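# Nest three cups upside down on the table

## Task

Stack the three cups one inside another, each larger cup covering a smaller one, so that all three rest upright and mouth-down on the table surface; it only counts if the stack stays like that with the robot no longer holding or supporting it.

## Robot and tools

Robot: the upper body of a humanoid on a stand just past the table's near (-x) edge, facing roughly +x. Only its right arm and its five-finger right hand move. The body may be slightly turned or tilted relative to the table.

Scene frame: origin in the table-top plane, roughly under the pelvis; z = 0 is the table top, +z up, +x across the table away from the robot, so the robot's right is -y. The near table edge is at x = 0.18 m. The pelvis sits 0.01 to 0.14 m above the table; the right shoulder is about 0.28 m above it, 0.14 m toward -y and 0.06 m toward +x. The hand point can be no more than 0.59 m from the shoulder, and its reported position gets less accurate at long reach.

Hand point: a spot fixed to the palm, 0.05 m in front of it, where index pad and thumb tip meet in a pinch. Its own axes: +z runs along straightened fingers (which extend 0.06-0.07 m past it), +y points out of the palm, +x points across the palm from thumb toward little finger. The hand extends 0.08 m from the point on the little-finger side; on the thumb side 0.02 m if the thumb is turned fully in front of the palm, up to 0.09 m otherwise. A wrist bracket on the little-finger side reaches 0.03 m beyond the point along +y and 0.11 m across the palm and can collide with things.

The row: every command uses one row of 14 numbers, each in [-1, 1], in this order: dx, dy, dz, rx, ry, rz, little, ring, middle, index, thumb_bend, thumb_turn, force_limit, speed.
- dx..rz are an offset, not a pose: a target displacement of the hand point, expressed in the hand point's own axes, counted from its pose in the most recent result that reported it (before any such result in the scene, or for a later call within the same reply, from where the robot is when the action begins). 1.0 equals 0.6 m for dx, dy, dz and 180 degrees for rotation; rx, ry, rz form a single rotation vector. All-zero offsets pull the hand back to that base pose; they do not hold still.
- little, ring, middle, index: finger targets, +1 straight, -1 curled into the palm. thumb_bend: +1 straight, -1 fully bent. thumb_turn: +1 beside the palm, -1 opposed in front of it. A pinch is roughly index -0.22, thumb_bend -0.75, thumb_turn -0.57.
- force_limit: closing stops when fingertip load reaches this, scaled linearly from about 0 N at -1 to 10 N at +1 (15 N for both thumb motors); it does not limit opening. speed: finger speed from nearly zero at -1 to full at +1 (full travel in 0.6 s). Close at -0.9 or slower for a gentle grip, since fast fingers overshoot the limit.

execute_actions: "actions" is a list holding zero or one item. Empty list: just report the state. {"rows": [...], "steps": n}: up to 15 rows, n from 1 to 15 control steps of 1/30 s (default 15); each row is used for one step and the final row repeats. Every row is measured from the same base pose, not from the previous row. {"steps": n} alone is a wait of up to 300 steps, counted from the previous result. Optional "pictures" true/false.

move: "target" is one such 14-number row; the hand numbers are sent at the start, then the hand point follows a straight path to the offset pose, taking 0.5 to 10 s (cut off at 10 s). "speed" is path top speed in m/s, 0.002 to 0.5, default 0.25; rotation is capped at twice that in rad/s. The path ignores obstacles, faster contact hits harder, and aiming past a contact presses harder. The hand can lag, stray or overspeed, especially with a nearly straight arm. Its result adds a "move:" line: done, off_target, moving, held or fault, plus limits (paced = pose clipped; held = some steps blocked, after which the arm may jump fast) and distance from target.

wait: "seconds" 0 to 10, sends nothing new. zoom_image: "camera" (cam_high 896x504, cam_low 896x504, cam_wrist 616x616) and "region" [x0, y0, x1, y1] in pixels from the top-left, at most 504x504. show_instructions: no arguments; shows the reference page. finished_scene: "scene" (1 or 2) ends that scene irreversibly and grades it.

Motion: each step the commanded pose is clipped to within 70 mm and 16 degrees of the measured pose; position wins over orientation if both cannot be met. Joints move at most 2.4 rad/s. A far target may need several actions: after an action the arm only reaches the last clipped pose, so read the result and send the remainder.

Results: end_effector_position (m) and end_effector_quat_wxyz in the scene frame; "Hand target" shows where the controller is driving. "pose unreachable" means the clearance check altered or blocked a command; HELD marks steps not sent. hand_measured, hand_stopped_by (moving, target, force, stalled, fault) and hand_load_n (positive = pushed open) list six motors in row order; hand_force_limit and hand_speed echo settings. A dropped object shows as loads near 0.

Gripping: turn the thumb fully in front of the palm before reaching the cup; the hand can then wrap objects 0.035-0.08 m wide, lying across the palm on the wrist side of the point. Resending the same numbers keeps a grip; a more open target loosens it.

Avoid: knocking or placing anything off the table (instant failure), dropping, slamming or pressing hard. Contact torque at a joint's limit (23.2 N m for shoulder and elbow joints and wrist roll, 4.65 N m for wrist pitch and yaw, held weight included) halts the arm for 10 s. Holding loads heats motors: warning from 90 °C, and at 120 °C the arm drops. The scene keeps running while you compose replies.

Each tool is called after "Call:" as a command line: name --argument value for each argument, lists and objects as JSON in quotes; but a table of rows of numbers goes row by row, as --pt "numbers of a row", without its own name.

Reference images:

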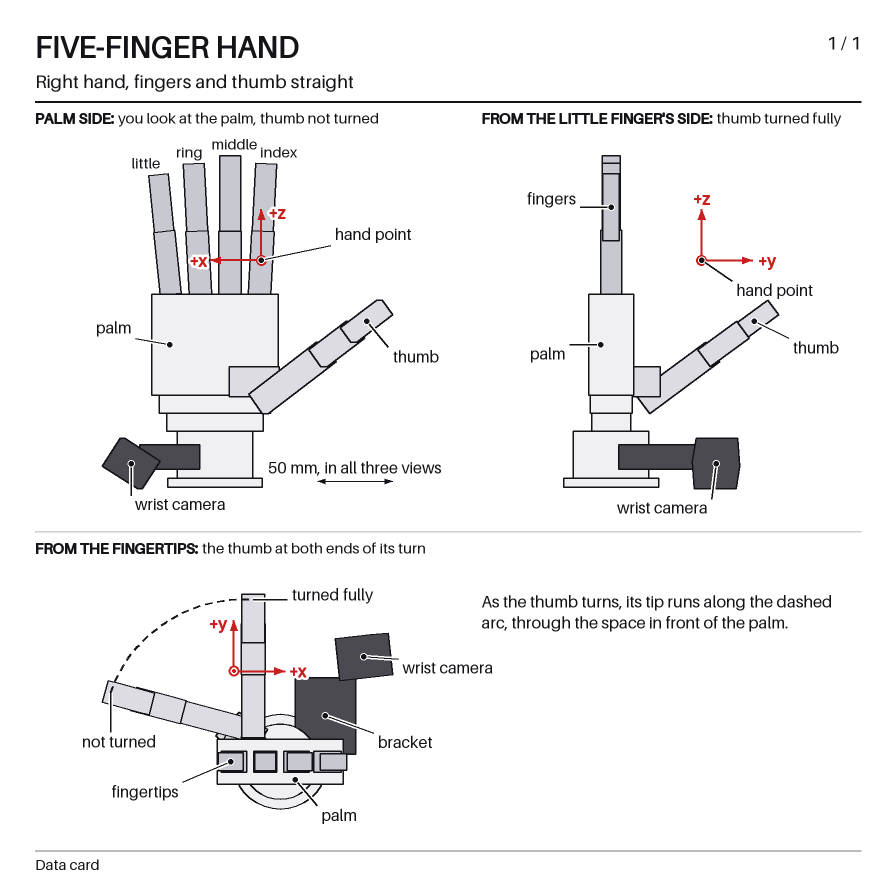

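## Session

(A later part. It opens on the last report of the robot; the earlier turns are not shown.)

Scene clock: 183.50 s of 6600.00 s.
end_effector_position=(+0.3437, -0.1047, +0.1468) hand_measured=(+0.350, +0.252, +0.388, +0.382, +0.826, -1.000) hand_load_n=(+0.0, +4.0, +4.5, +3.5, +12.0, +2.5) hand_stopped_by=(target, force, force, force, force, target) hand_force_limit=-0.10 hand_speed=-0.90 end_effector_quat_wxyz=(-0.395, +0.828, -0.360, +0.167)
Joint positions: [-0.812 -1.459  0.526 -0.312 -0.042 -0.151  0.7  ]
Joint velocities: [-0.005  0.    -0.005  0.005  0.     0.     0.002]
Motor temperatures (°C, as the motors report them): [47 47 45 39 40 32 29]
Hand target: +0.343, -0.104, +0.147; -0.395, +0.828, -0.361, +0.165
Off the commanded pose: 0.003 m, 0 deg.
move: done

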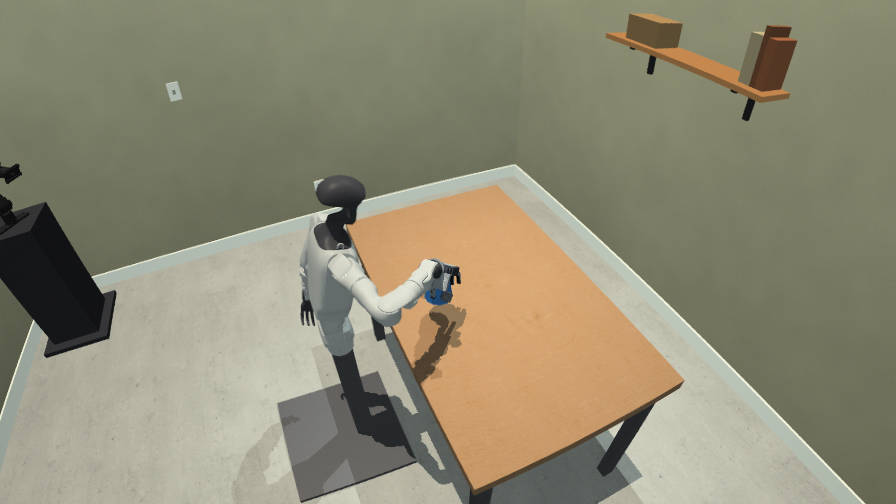

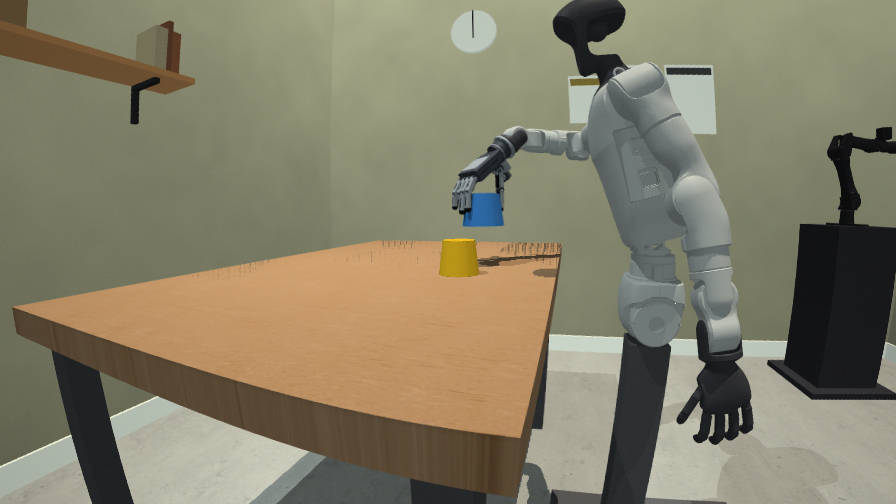

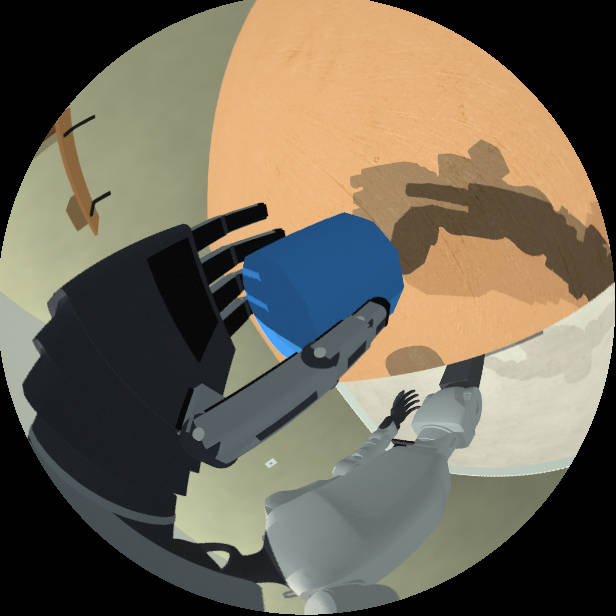

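Call:
move --target '[-0.14,-0.1057,0.142,0,0,0,0.35,-0.5,-0.5,-0.5,-0.7,-1,-0.1,-0.9]' --speed 0.08

Call:
zoom_image --camera "cam_low" --region '[410, 180, 530, 290]'

Call:
zoom_image --camera "cam_high" --region '[400, 240, 470, 300]'

Scene clock: 190.00 s of 6600.00 s.
end_effector_position=(+0.3625, +0.0268, +0.1419) hand_measured=(+0.350, +0.252, +0.388, +0.382, +0.826, -1.000) hand_load_n=(+0.0, +4.0, +4.5, +3.5, +12.0, +2.5) hand_stopped_by=(target, force, force, force, force, target) hand_force_limit=-0.10 hand_speed=-0.90 end_effector_quat_wxyz=(-0.393, +0.830, -0.360, +0.163)
Joint positions: [-1.26  -0.828  0.875 -0.354 -0.352  0.479  0.938]
Joint velocities: [0.009 0.005 0.    0.002 0.    0.    0.   ]
Motor temperatures (°C, as the motors report them): [47 47 45 39 40 32 29]
Hand target: +0.364, +0.026, +0.142; -0.391, +0.830, -0.361, +0.166
Off the commanded pose: 0.003 m, 1 deg.
After step 90, 1.50 s passed at rest.
move: done

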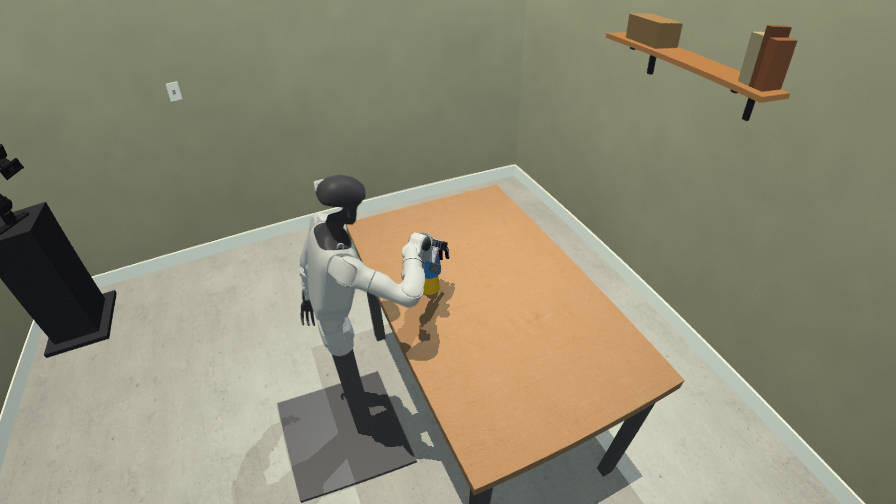

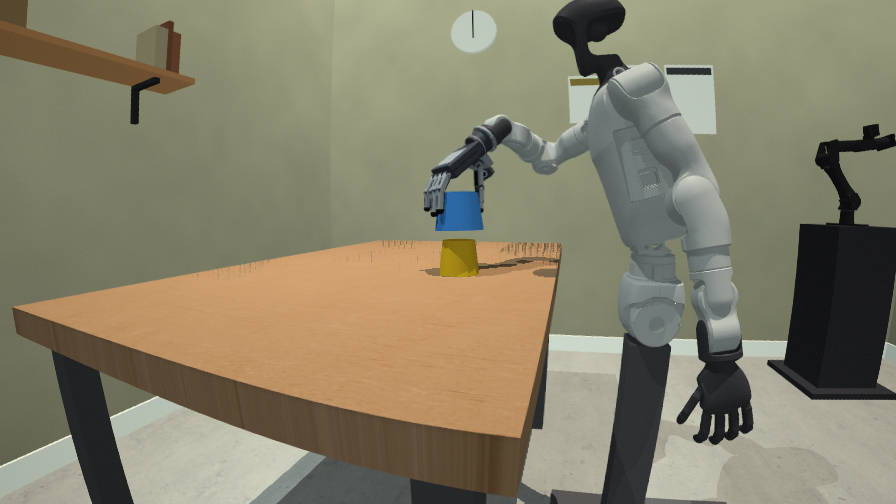

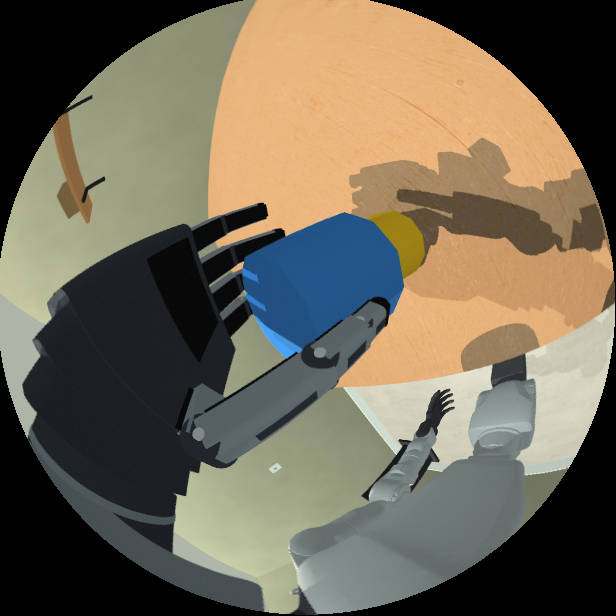

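Region (410, 180, 530, 290) of cam_low's 896x504 image, scaled by 4.200, with more detail than that image has; it fills the top 462 rows of this view, and the rest is white.

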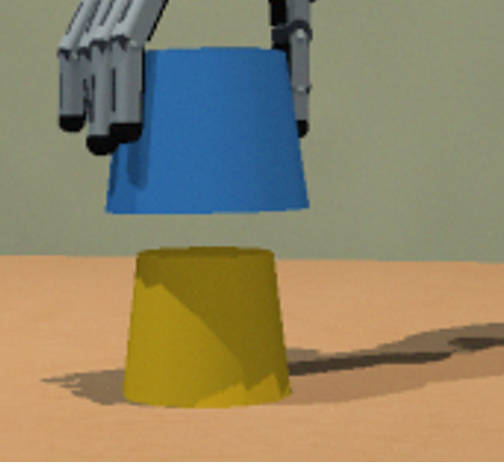

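Region (400, 240, 470, 300) of cam_high's 896x504 image, scaled by 7.200, with more detail than that image has; it fills the top 432 rows of this view, and the rest is white.

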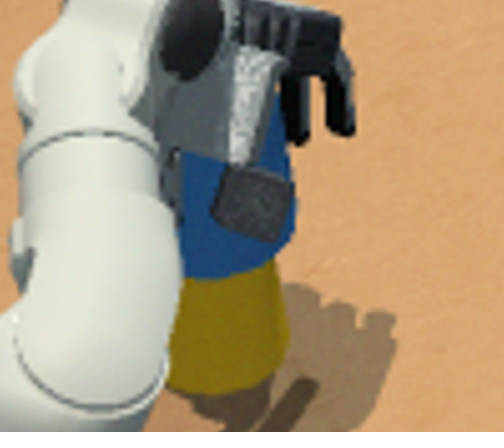

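Call:
move --target '[0.002,0.058,0.047,0,0,0,0.35,-0.5,-0.5,-0.5,-0.7,-1,-0.1,-0.9]' --speed 0.025

Call:
zoom_image --camera "cam_low" --region '[410, 180, 530, 290]'

Call:
zoom_image --camera "cam_high" --region '[400, 240, 470, 300]'

Scene clock: 196.20 s of 6600.00 s.
end_effector_position=(+0.3640, +0.0263, +0.0979) hand_measured=(+0.350, +0.252, +0.388, +0.382, +0.826, -1.000) hand_load_n=(+0.0, +4.0, +4.5, +3.5, +12.0, +2.5) hand_stopped_by=(target, force, force, force, force, target) hand_force_limit=-0.10 hand_speed=-0.90 end_effector_quat_wxyz=(-0.393, +0.829, -0.363, +0.162)
Joint positions: [-1.172 -0.808  0.979 -0.288 -0.392  0.437  0.774]
Joint velocities: [-0.006  0.005  0.011 -0.002  0.005  0.    -0.006]
Motor temperatures (°C, as the motors report them): [48 46 45 39 40 32 29]
Hand target: +0.364, +0.026, +0.097; -0.393, +0.830, -0.361, +0.163
Off the commanded pose: 0.002 m, 0 deg.
After step 90, 1.17 s passed at rest.
move: done

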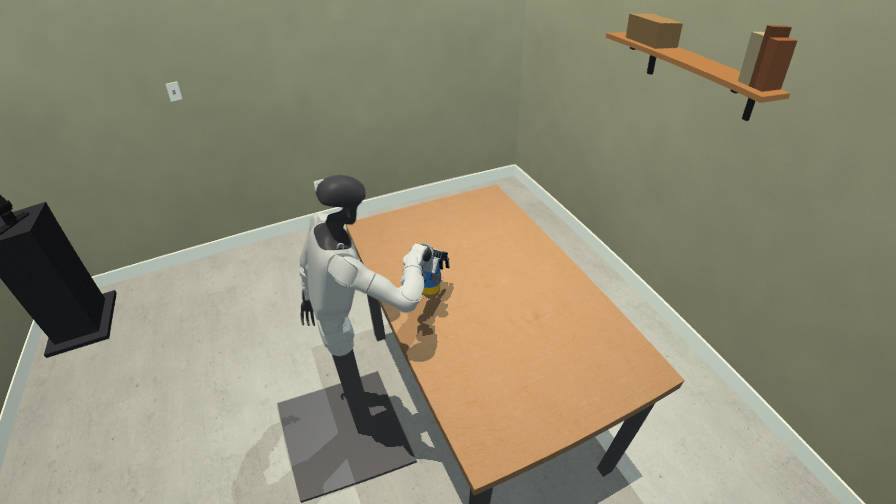

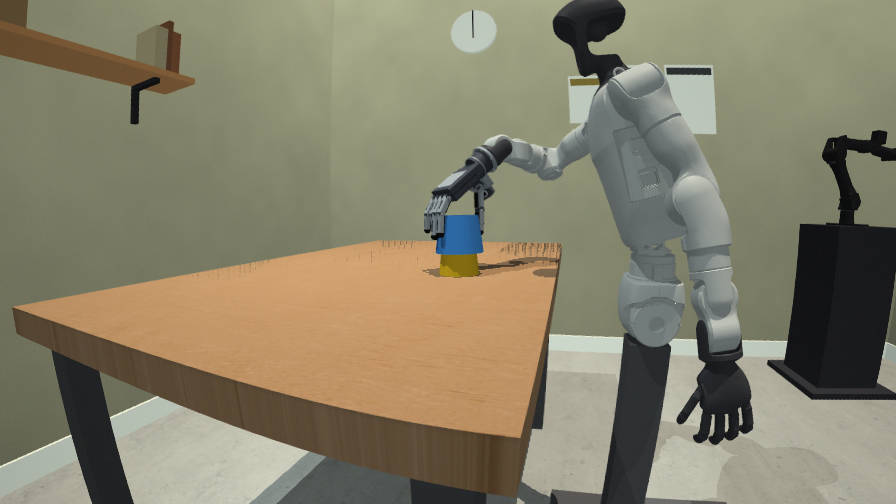

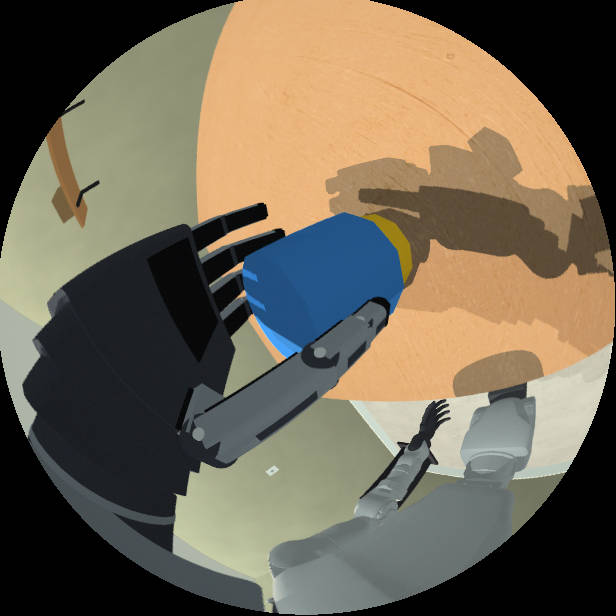

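Region (410, 180, 530, 290) of cam_low's 896x504 image, scaled by 4.200, with more detail than that image has; it fills the top 462 rows of this view, and the rest is white.

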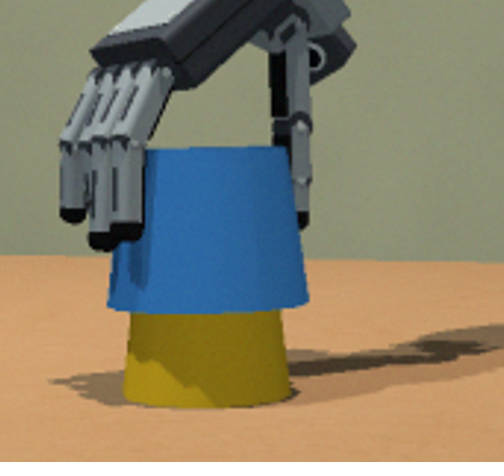

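Region (400, 240, 470, 300) of cam_high's 896x504 image, scaled by 7.200, with more detail than that image has; it fills the top 432 rows of this view, and the rest is white.

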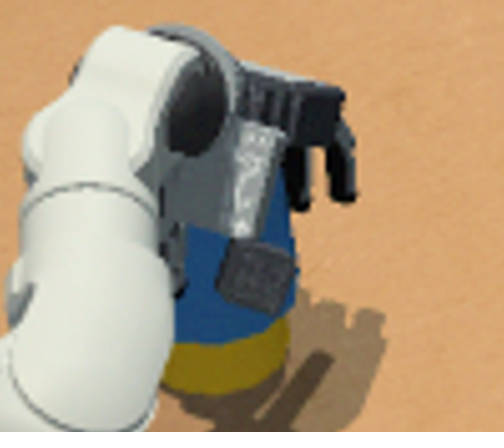

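Call:
move --target '[0.002,0.054,0.041,0,0,0,0.35,-0.5,-0.5,-0.5,-0.7,-1,-0.1,-0.9]' --speed 0.02

Call:
zoom_image --camera "cam_low" --region '[410, 180, 530, 290]'

Scene clock: 200.93 s of 6600.00 s.
end_effector_position=(+0.3649, +0.0247, +0.0582) hand_measured=(+0.350, +0.252, +0.388, +0.382, +0.826, -1.000) hand_load_n=(+0.0, +4.0, +4.5, +3.5, +12.0, +2.5) hand_stopped_by=(target, force, force, force, force, target) hand_force_limit=-0.10 hand_speed=-0.90 end_effector_quat_wxyz=(-0.393, +0.828, -0.366, +0.162)
Joint positions: [-1.113 -0.78   1.077 -0.187 -0.414  0.391  0.619]
Joint velocities: [ 0.006 -0.003  0.    -0.005  0.     0.    -0.006]
Motor temperatures (°C, as the motors report them): [49 46 45 39 40 32 29]
Hand target: +0.365, +0.025, +0.057; -0.393, +0.829, -0.364, +0.163
Off the commanded pose: 0.002 m, 0 deg.
move: done

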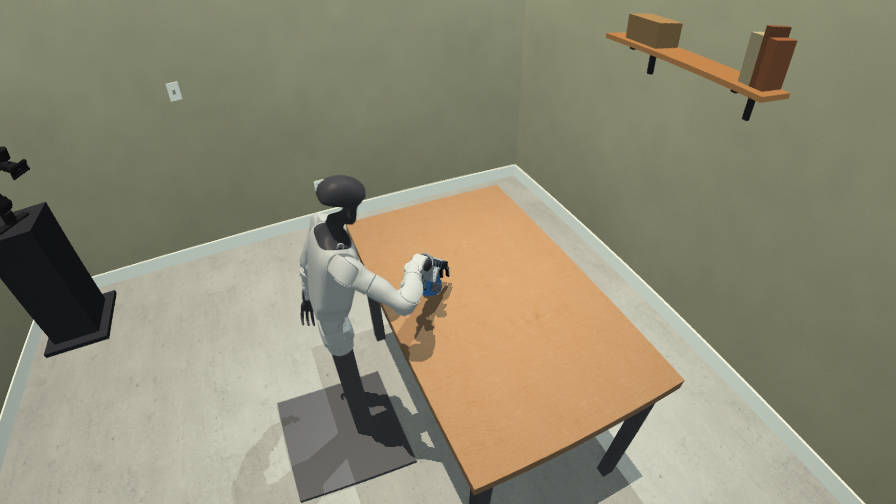

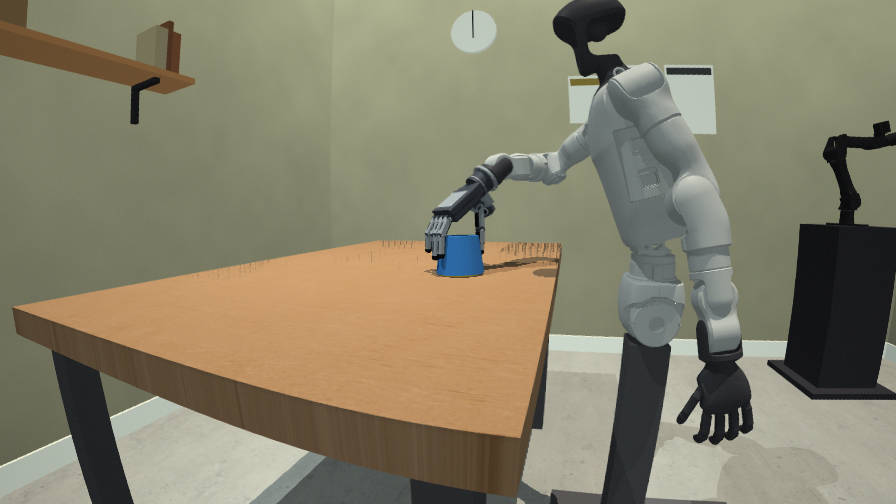

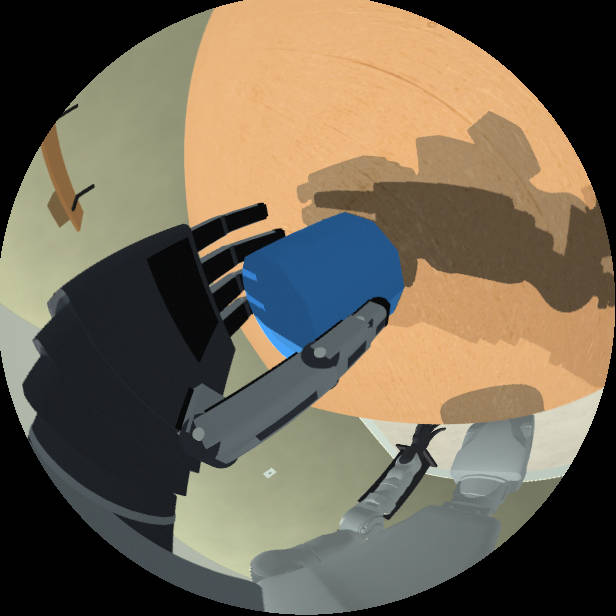

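Region (410, 180, 530, 290) of cam_low's 896x504 image, scaled by 4.200, with more detail than that image has; it fills the top 462 rows of this view, and the rest is white.

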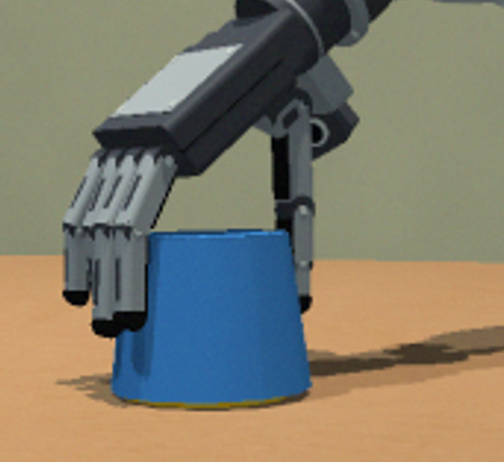

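Call:
move --target '[0,0.0055,0.0045,0,0,0,0.35,-0.5,-0.5,-0.5,-0.7,-1,-0.1,-0.9]' --speed 0.01

Call:
move --target '[0,0,0,0,0,0,0.75,0.75,0.75,0.75,1,-1,-0.1,-0.5]'

Call:
move --target '[0,-0.1,-0.09,0,0,0,0.75,0.75,0.75,0.75,1,-1,-0.1,-0.5]' --speed 0.08

Call:
zoom_image --camera "cam_low" --region '[410, 180, 530, 290]'

Scene clock: 205.57 s of 6600.00 s.
end_effector_position=(+0.3661, +0.0251, +0.0562) hand_measured=(+0.350, +0.252, +0.388, +0.382, +0.826, -1.000) hand_load_n=(+0.0, +3.5, +4.5, +3.5, +12.0, +2.5) hand_stopped_by=(target, force, force, force, force, target) hand_force_limit=-0.10 hand_speed=-0.90 end_effector_quat_wxyz=(-0.395, +0.827, -0.366, +0.163)
Joint positions: [-1.111 -0.777  1.084 -0.177 -0.414  0.388  0.604]
Joint velocities: [ 0.017  0.003  0.009 -0.005  0.     0.    -0.004]
Motor temperatures (°C, as the motors report them): [50 46 45 39 40 32 29]
Hand target: +0.365, +0.025, +0.054; -0.393, +0.828, -0.366, +0.162
Off the commanded pose: 0.003 m, 0 deg.
After step 90, 0.93 s passed at rest.
move: done

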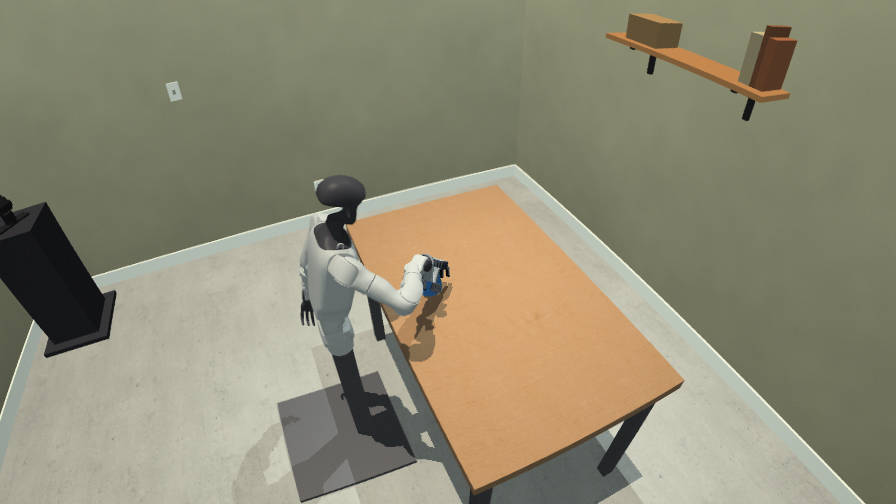

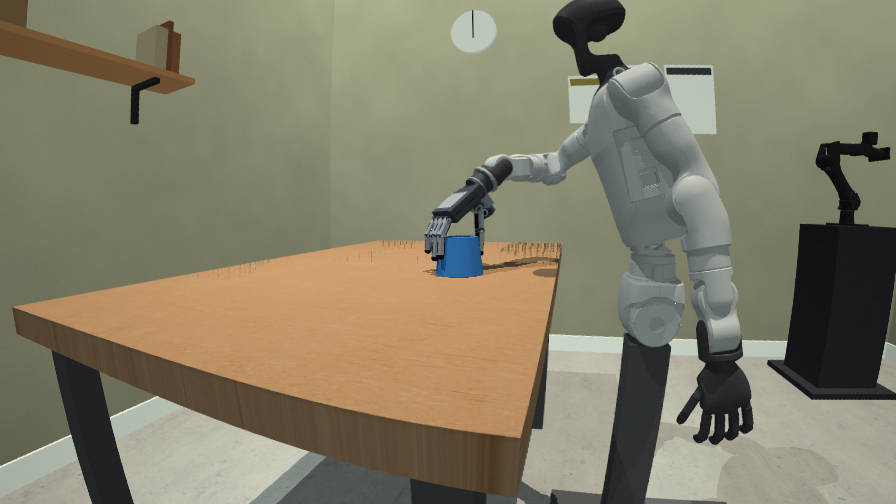

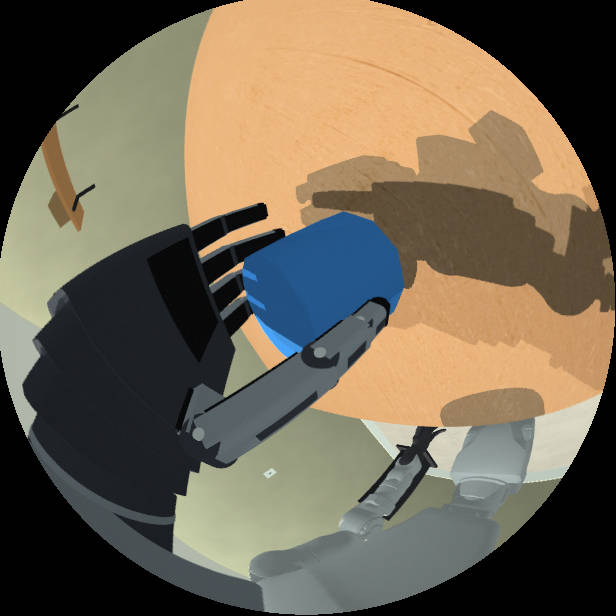

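Scene clock: 206.43 s of 6600.00 s.
end_effector_position=(+0.3661, +0.0251, +0.0562) hand_measured=(+0.750, +0.750, +0.750, +0.750, +1.000, -1.000) hand_load_n=(+0.0, +0.0, +0.0, +0.0, +0.0, +0.0) hand_stopped_by=(target, target, target, target, target, target) hand_force_limit=-0.10 hand_speed=-0.50 end_effector_quat_wxyz=(-0.395, +0.827, -0.366, +0.163)
Joint positions: [-1.111 -0.777  1.084 -0.177 -0.414  0.388  0.604]
Joint velocities: [-0.002  0.     0.014  0.003 -0.002  0.     0.   ]
Motor temperatures (°C, as the motors report them): [50 46 45 39 40 32 29]
Hand target: +0.366, +0.025, +0.056; -0.395, +0.827, -0.366, +0.163
Off the commanded pose: 0.000 m, 0 deg.
move: done

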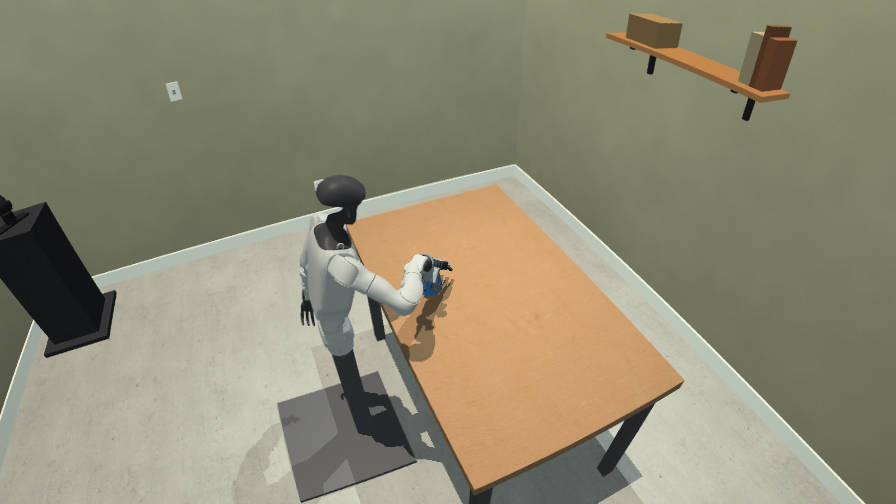

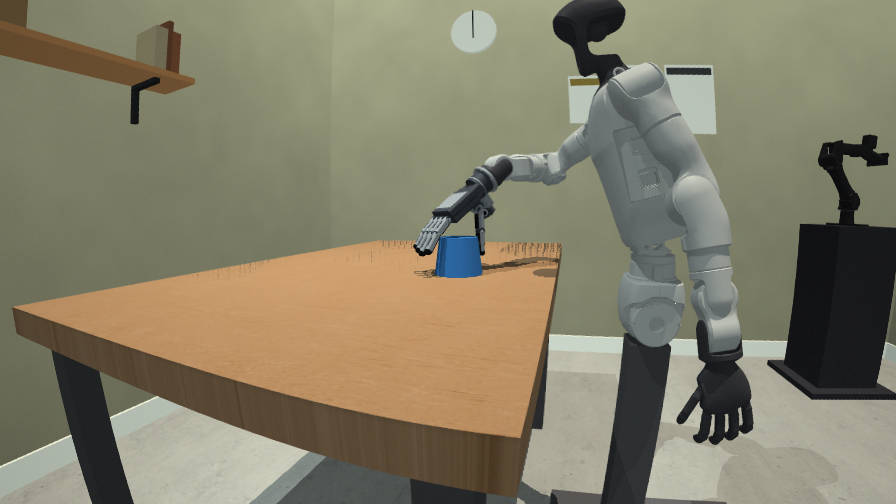

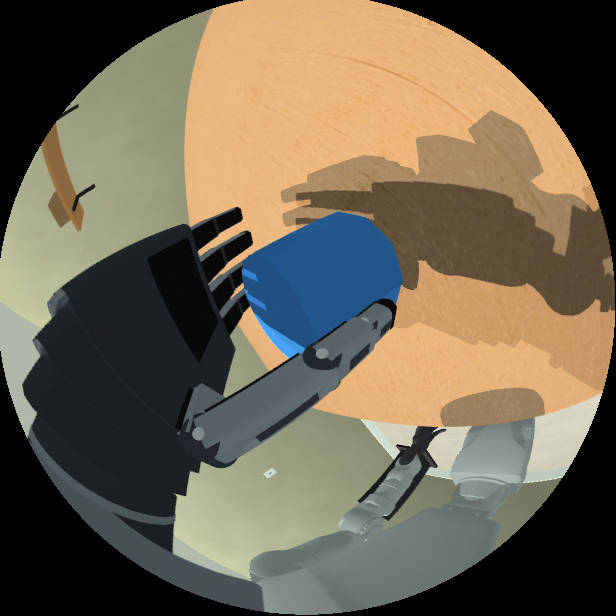

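Scene clock: 207.77 s of 6600.00 s.
end_effector_position=(+0.3621, +0.0211, +0.1367) hand_measured=(+0.750, +0.750, +0.750, +0.750, +1.000, -1.000) hand_load_n=(+0.0, +0.0, +0.0, +0.0, +0.0, +0.0) hand_stopped_by=(target, target, target, target, target, target) hand_force_limit=-0.10 hand_speed=-0.50 end_effector_quat_wxyz=(-0.395, +0.828, -0.362, +0.165)
Joint positions: [-1.262 -0.882  0.921 -0.376 -0.305  0.483  0.866]
Joint velocities: [-0.003 -0.008  0.011 -0.005  0.006  0.     0.005]
Motor temperatures (°C, as the motors report them): [50 46 45 39 40 32 29]
Hand target: +0.361, +0.021, +0.136; -0.394, +0.828, -0.364, +0.162
Off the commanded pose: 0.002 m, 0 deg.
move: done

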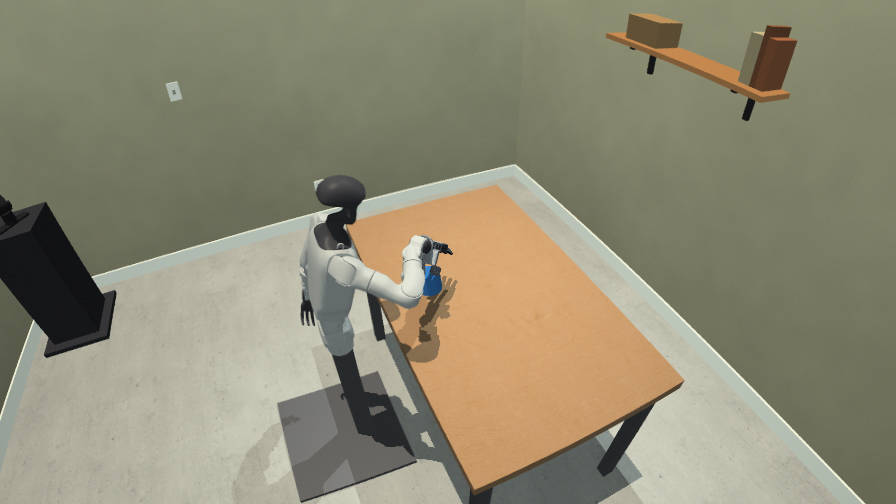

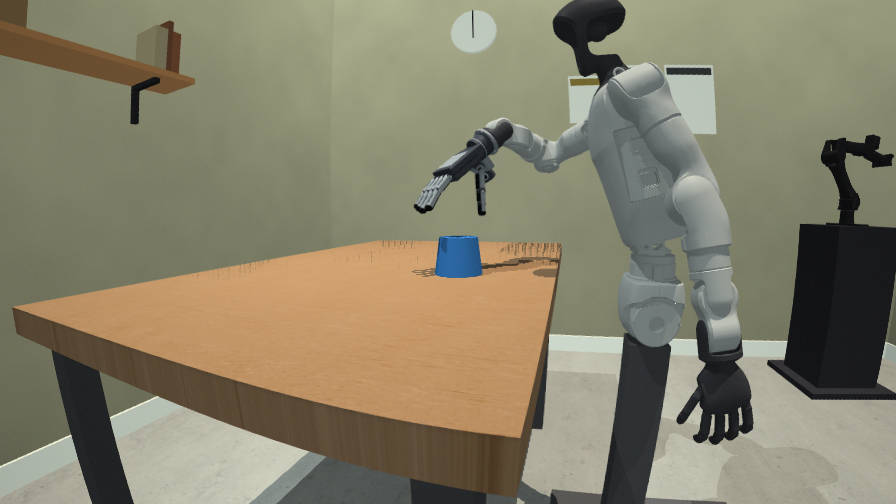

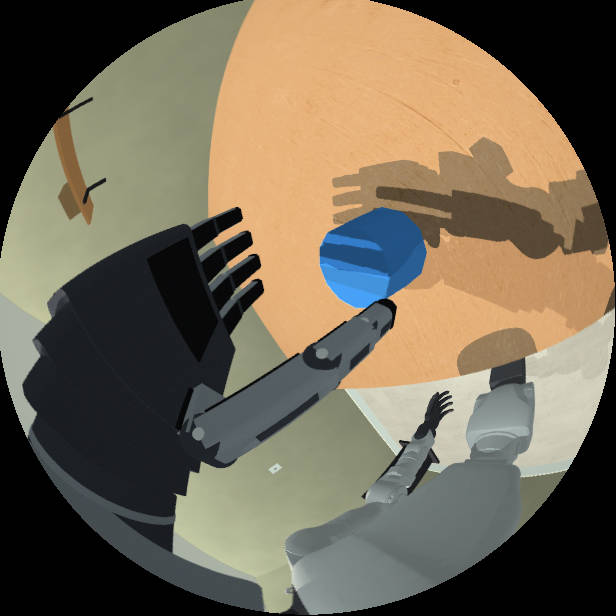

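Region (410, 180, 530, 290) of cam_low's 896x504 image, scaled by 4.200, with more detail than that image has; it fills the top 462 rows of this view, and the rest is white.

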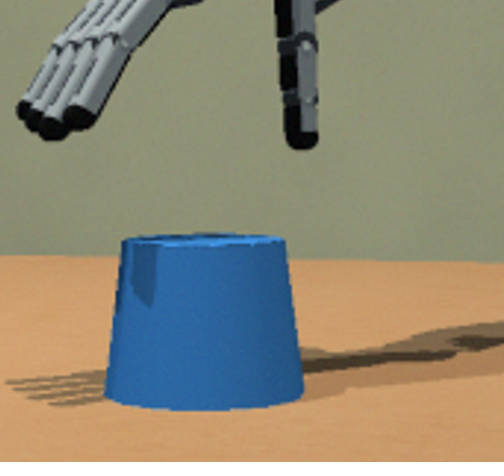

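Call:
finished_scene --scene 1

The scene is finished: the task was done.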